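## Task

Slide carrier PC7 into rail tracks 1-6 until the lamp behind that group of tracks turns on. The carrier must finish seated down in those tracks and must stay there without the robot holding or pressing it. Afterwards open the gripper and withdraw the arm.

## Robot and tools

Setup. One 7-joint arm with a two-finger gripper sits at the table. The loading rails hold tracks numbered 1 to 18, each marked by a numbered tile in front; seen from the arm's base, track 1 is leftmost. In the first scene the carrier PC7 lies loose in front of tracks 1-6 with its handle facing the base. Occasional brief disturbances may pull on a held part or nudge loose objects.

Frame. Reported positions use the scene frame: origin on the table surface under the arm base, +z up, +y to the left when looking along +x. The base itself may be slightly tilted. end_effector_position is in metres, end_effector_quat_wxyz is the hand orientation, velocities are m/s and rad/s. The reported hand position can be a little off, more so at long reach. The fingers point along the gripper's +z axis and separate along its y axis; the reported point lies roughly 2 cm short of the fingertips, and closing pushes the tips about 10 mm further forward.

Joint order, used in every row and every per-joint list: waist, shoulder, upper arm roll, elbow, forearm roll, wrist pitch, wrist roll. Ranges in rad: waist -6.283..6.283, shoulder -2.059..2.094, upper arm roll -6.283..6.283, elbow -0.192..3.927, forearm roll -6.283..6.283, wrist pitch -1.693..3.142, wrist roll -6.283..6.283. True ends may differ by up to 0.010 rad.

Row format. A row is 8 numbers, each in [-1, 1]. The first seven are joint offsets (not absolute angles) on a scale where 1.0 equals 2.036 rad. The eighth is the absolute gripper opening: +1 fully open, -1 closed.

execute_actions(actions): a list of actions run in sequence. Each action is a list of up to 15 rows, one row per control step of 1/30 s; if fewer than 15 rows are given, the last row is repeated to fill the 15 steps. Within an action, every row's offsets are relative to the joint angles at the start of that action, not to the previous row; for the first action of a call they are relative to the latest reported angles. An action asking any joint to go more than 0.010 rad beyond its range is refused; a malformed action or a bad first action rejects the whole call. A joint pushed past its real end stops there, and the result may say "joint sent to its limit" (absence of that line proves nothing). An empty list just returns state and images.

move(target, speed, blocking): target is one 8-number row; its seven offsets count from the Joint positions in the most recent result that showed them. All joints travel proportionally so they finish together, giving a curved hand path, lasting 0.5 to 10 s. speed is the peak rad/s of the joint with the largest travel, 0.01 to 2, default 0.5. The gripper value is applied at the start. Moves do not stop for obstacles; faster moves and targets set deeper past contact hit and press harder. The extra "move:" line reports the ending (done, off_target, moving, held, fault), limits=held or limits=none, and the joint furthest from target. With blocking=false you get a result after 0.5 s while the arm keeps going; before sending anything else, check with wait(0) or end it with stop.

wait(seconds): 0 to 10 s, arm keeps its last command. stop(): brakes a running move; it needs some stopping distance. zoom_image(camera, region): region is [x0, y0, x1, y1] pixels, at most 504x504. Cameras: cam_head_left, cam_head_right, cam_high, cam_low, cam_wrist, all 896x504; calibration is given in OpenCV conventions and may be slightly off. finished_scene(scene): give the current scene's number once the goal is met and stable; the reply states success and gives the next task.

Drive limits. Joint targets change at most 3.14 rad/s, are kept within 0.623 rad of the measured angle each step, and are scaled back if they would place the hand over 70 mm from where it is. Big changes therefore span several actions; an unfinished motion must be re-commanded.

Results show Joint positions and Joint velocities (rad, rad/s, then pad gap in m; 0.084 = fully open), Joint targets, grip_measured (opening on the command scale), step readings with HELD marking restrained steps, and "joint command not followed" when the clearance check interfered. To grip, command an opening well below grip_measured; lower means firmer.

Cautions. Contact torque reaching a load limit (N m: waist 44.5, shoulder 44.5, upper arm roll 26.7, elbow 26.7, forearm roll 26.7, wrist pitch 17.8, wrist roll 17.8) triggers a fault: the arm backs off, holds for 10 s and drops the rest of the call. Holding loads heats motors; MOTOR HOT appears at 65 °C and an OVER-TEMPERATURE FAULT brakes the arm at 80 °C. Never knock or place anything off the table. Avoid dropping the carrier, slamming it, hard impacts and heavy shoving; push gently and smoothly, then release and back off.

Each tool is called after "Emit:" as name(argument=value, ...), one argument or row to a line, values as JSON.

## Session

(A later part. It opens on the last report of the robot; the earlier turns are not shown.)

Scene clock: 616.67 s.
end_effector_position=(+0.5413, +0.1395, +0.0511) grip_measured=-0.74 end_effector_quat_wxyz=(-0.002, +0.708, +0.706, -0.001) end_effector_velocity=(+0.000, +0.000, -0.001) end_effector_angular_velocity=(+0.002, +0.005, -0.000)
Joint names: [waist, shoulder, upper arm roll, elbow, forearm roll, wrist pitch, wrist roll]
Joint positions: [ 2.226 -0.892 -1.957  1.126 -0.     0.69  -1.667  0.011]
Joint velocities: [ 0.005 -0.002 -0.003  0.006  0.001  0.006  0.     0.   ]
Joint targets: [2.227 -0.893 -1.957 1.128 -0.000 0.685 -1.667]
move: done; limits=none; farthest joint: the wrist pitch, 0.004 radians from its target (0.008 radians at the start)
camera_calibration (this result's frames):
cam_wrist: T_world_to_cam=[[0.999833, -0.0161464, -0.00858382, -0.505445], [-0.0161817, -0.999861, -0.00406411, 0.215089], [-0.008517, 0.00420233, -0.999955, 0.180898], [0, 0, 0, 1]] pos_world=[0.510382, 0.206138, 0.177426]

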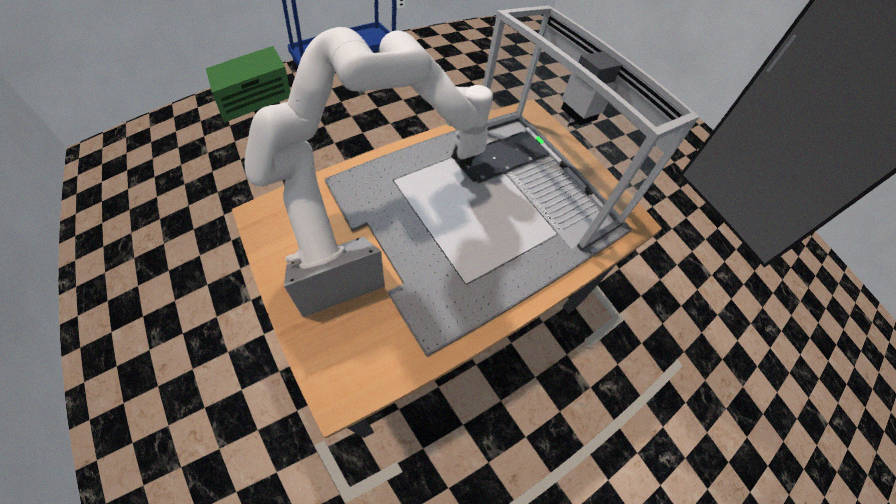

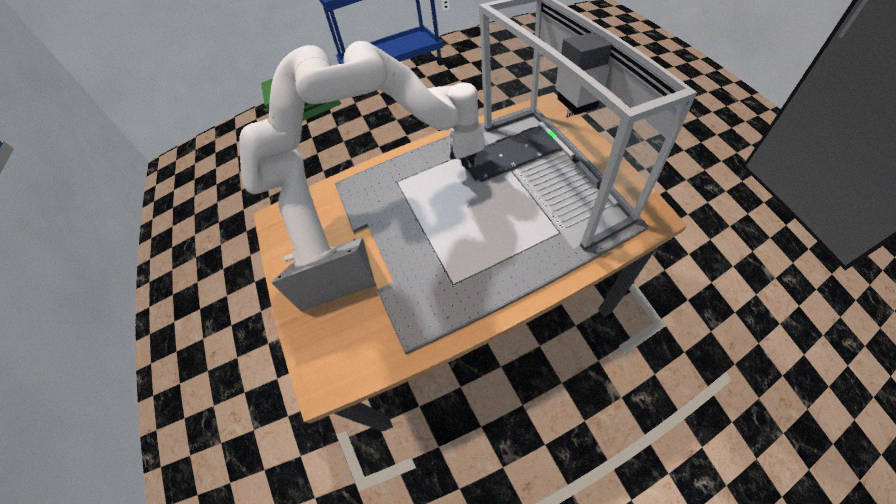

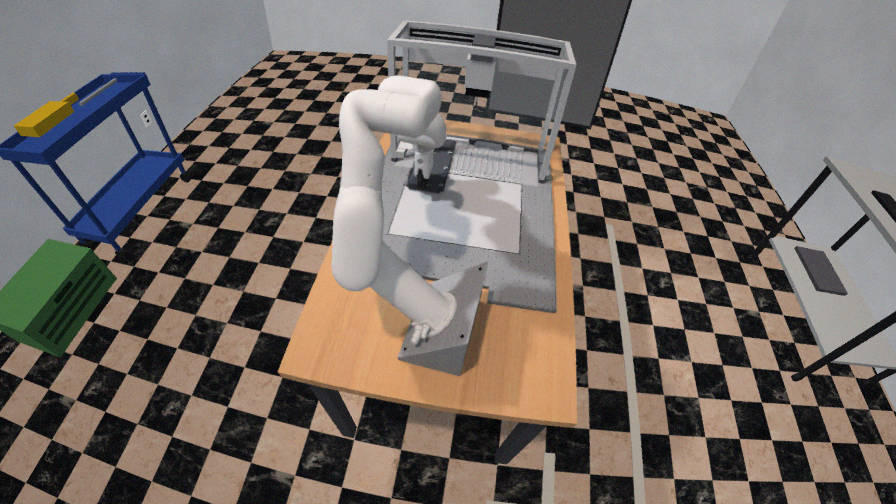

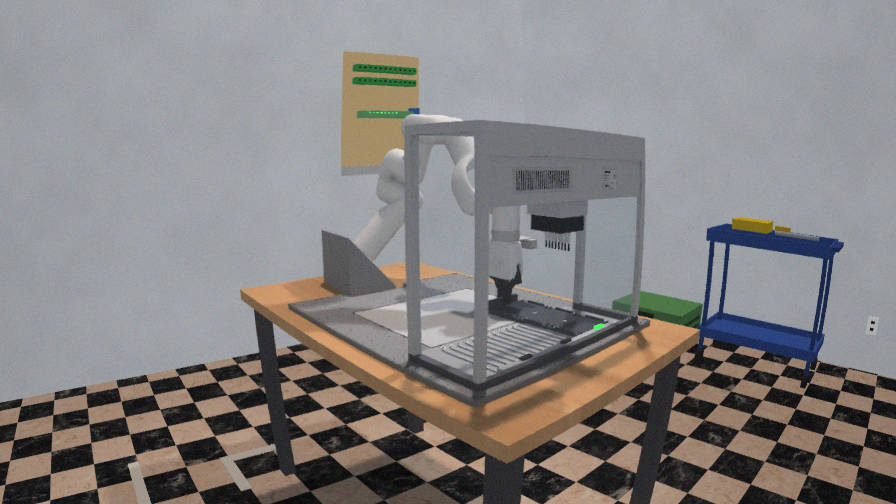

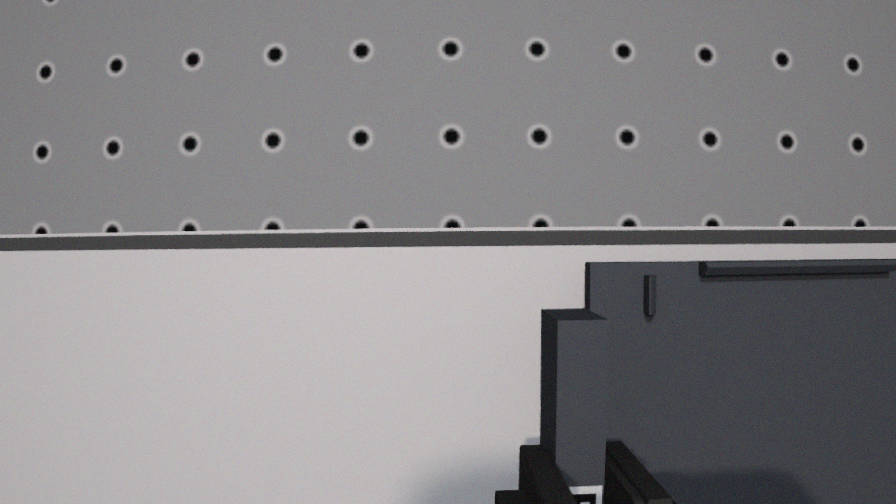

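Emit:
execute_actions(
  actions=[
    [[0,0,0,0,0,0,0,-0.7],[0,0,0,0,0,0,0,-0.6],[0,0,0,0,0,0,0,-0.5],[0,0,0,0,0,0,0,-0.4],[0,0,0,0,0,0,0,-0.3],[0,0,0,0,0,0,0,-0.2],[0,0,0,0,0,0,0,-0.1],[0,0,0,0,0,0,0,0.0]],
  ],
)

Emit:
move(
  target=[-0.1085, 0.0265, 0.0707, 0.0319, 0, 0.1159, 0, 0.0],
  speed=0.4,
)

Scene clock: 635.83 s.
end_effector_position=(+0.5420, +0.1400, +0.0513) grip_measured=-0.01 end_effector_quat_wxyz=(-0.002, +0.708, +0.706, -0.000) end_effector_velocity=(-0.006, -0.002, -0.002) end_effector_angular_velocity=(-0.002, +0.013, -0.002)
Joint names: [waist, shoulder, upper arm roll, elbow, forearm roll, wrist pitch, wrist roll]
Joint positions: [ 2.226 -0.892 -1.957  1.127 -0.     0.689 -1.667  0.043]
Joint velocities: [-0.005  0.002 -0.002 -0.01  -0.002  0.007 -0.     0.001]
Joint targets: [2.226 -0.892 -1.957 1.126 -0.000 0.690 -1.667]
Step readings (joint positions):
0: [2.227 -0.893 -1.957 1.128 -0.000 0.690 -1.667]
1: [2.227 -0.893 -1.957 1.128 -0.000 0.691 -1.667]
2: [2.227 -0.893 -1.957 1.127 -0.000 0.691 -1.667]
4: [2.229 -0.894 -1.956 1.130 0.000 0.686 -1.667]
8: [2.228 -0.892 -1.953 1.132 0.000 0.684 -1.667]
15: Joint positions above
camera_calibration (this result's frames):
cam_wrist: T_world_to_cam=[[0.999856, -0.0154721, -0.00699412, -0.506294], [-0.0155029, -0.99987, -0.00437423, 0.215183], [-0.00692554, 0.00448203, -0.999966, 0.180175], [0, 0, 0, 1]] pos_world=[0.510805, 0.206515, 0.177569]

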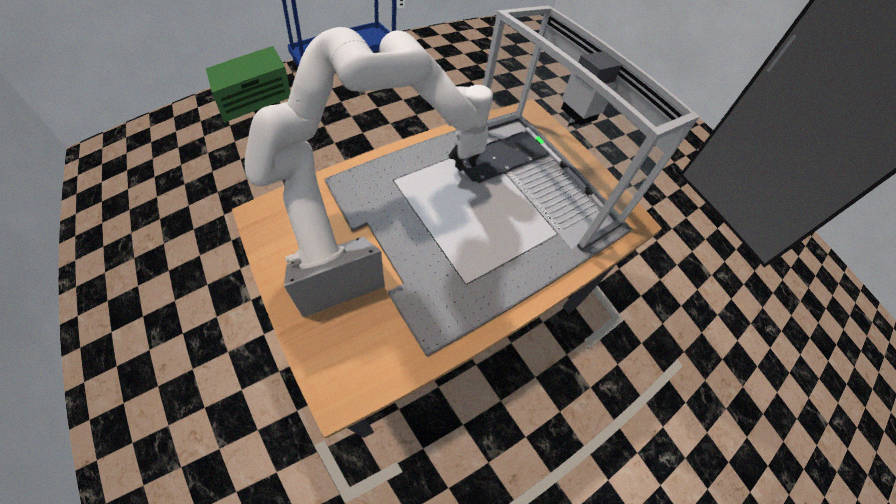

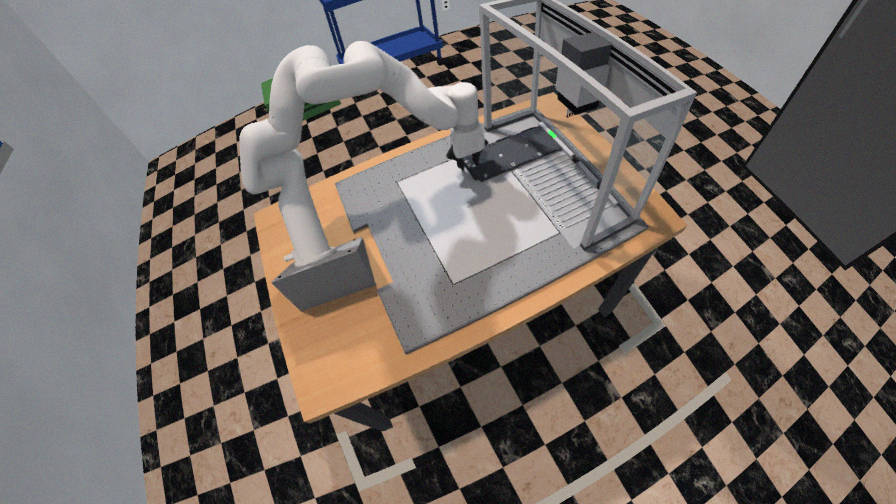

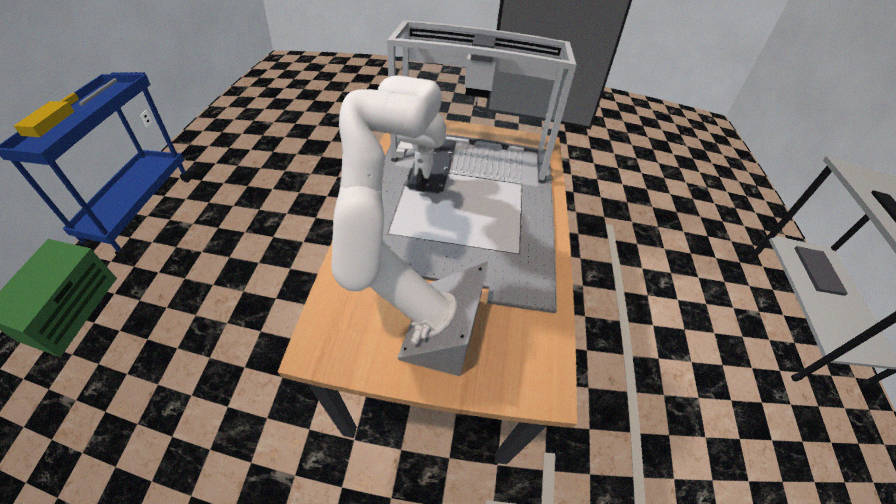

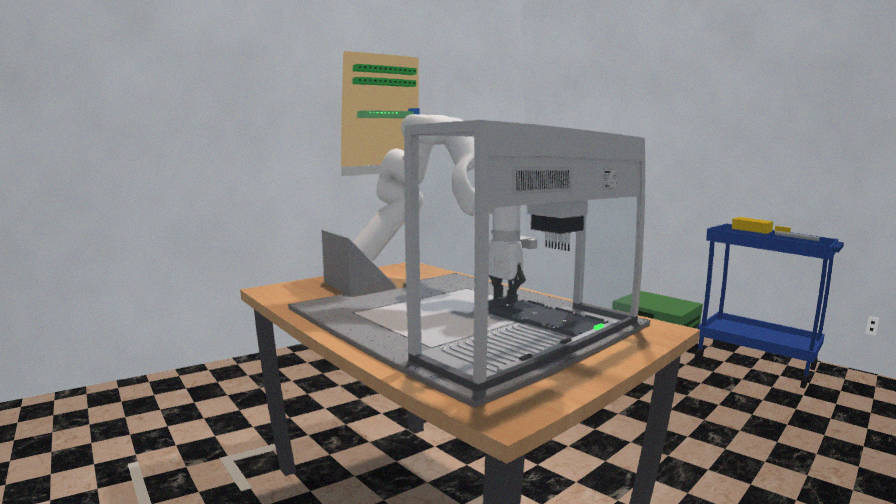

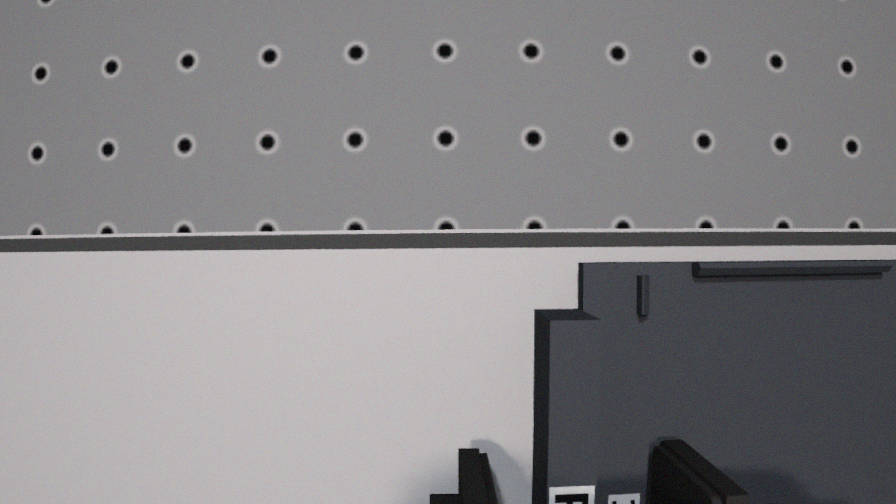

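Scene clock: 636.97 s.
end_effector_position=(+0.5416, +0.1402, +0.1503) grip_measured=-0.01 end_effector_quat_wxyz=(-0.000, +0.708, +0.706, +0.001) end_effector_velocity=(+0.001, -0.002, +0.002) end_effector_angular_velocity=(-0.002, -0.004, -0.003)
Joint names: [waist, shoulder, upper arm roll, elbow, forearm roll, wrist pitch, wrist roll]
Joint positions: [ 2.006 -0.839 -1.813  1.192 -0.     0.924 -1.667  0.044]
Joint velocities: [-0.003  0.001 -0.001  0.002 -0.001  0.001 -0.     0.   ]
Joint targets: [2.005 -0.839 -1.813 1.192 -0.000 0.924 -1.667]
move: done; limits=none; farthest joint: the waist, 0.001 radians from its target (0.221 radians at the start)
camera_calibration (this result's frames):
cam_wrist: T_world_to_cam=[[0.999882, -0.0151925, -0.0022896, -0.505923], [-0.0152037, -0.999872, -0.00497129, 0.21574], [-0.00221378, 0.00500551, -0.999985, 0.276527], [0, 0, 0, 1]] pos_world=[0.509755, 0.206642, 0.276437]

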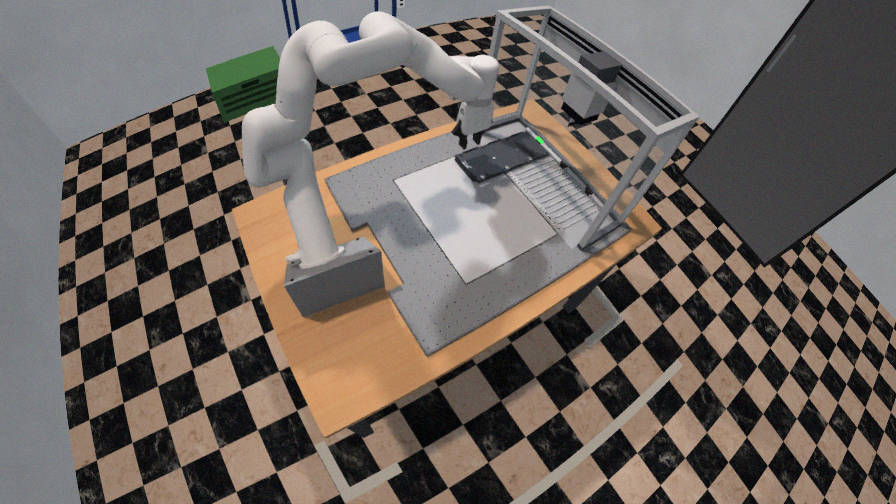

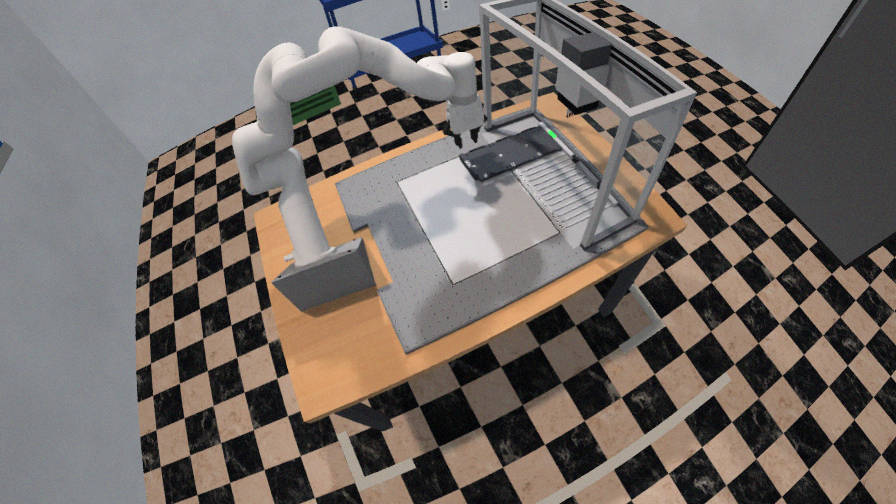

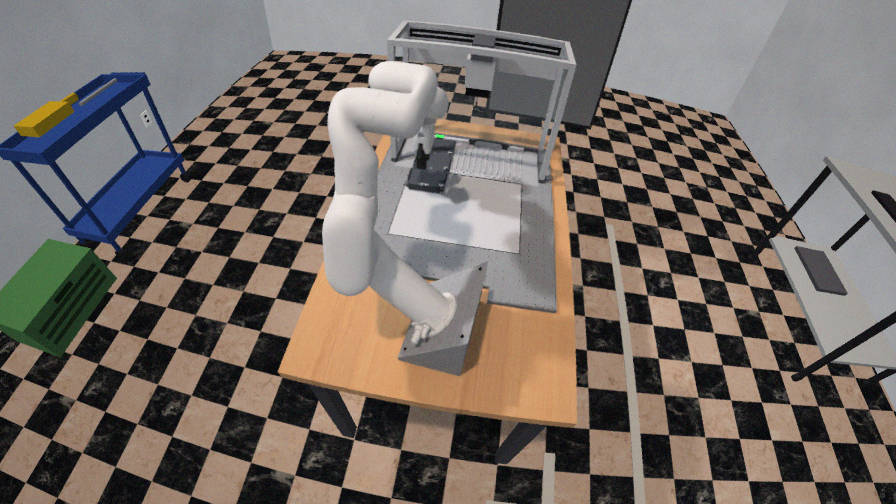

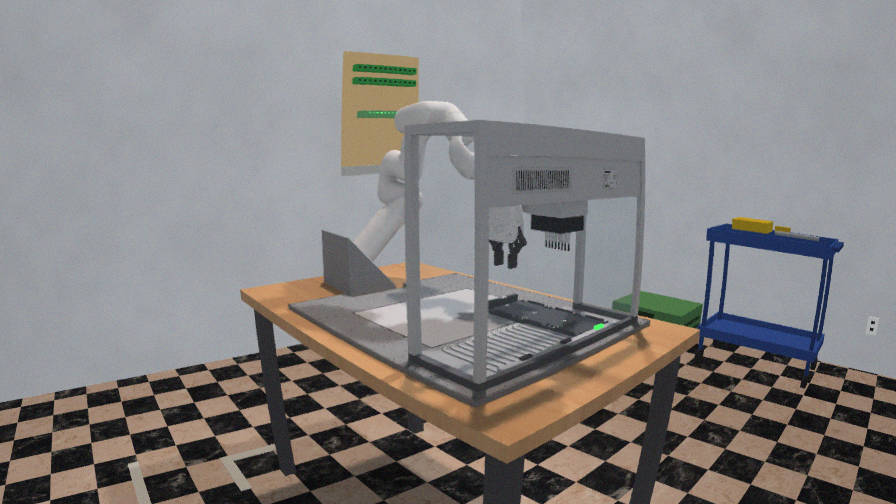

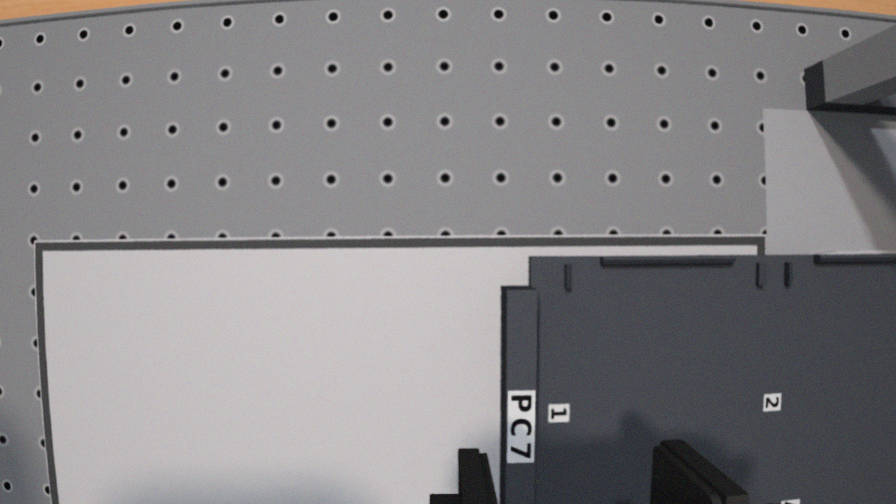

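Emit:
execute_actions(
  actions=[],
)

Scene clock: 658.40 s.
end_effector_position=(+0.5417, +0.1400, +0.1507) grip_measured=-0.01 end_effector_quat_wxyz=(+0.000, +0.708, +0.706, +0.002) end_effector_velocity=(+0.000, +0.000, -0.000) end_effector_angular_velocity=(-0.001, -0.000, +0.001)
Joint names: [waist, shoulder, upper arm roll, elbow, forearm roll, wrist pitch, wrist roll]
Joint positions: [ 2.005 -0.839 -1.813  1.192 -0.     0.924 -1.667  0.044]
Joint velocities: [ 0.001  0.     0.001 -0.    -0.001 -0.001  0.    -0.   ]
Joint targets: [2.005 -0.839 -1.813 1.192 -0.000 0.924 -1.667]
camera_calibration (this result's frames):
cam_wrist: T_world_to_cam=[[0.999879, -0.0154551, -0.0015243, -0.506179], [-0.0154622, -0.999869, -0.00480053, 0.21569], [-0.00144991, 0.00482352, -0.999987, 0.276533], [0, 0, 0, 1]] pos_world=[0.509854, 0.206505, 0.276794]

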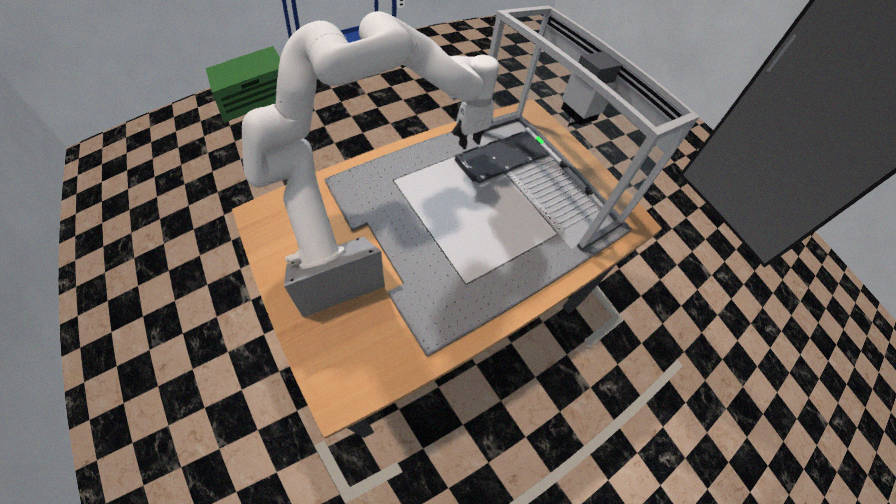

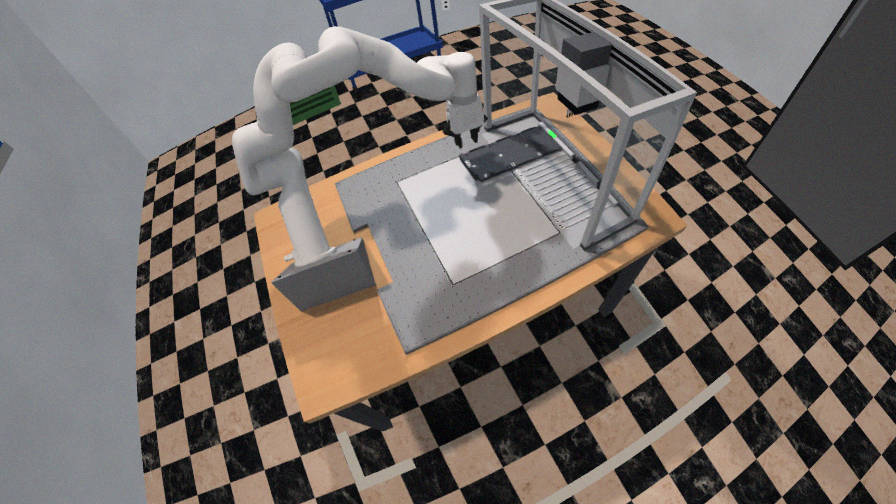

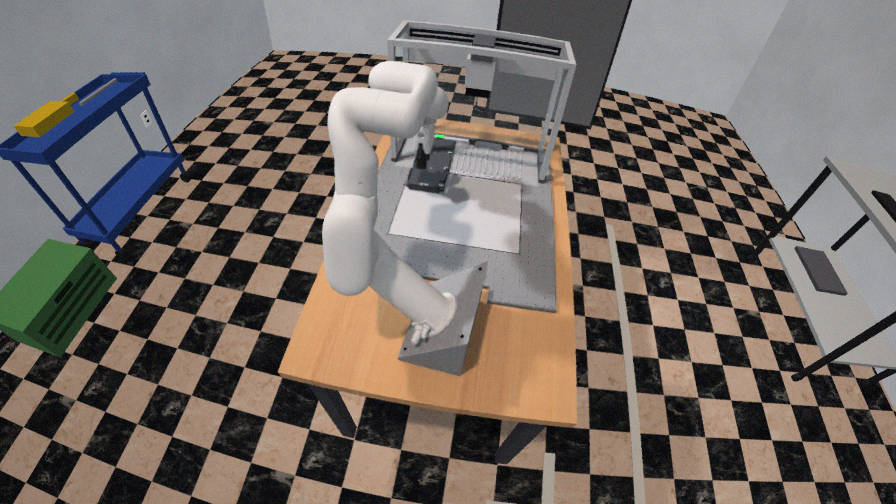

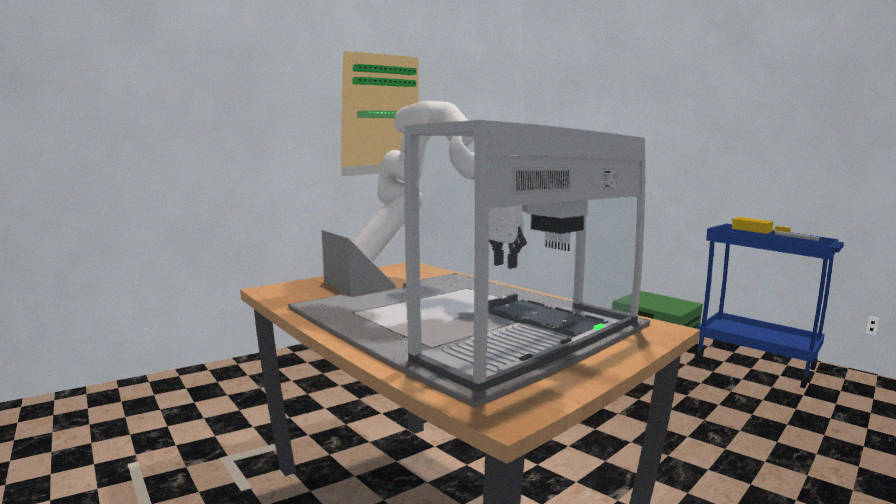

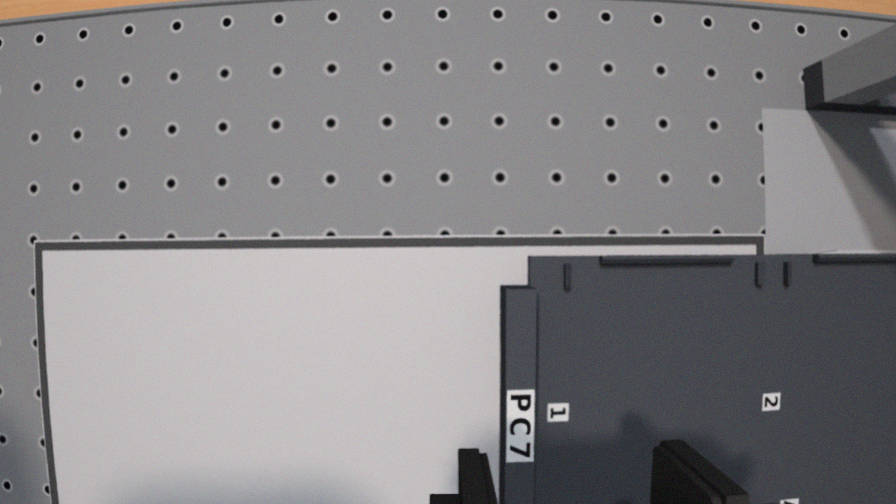

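Emit:
finished_scene(
  scene=1,
)

The scene is finished: the task was done.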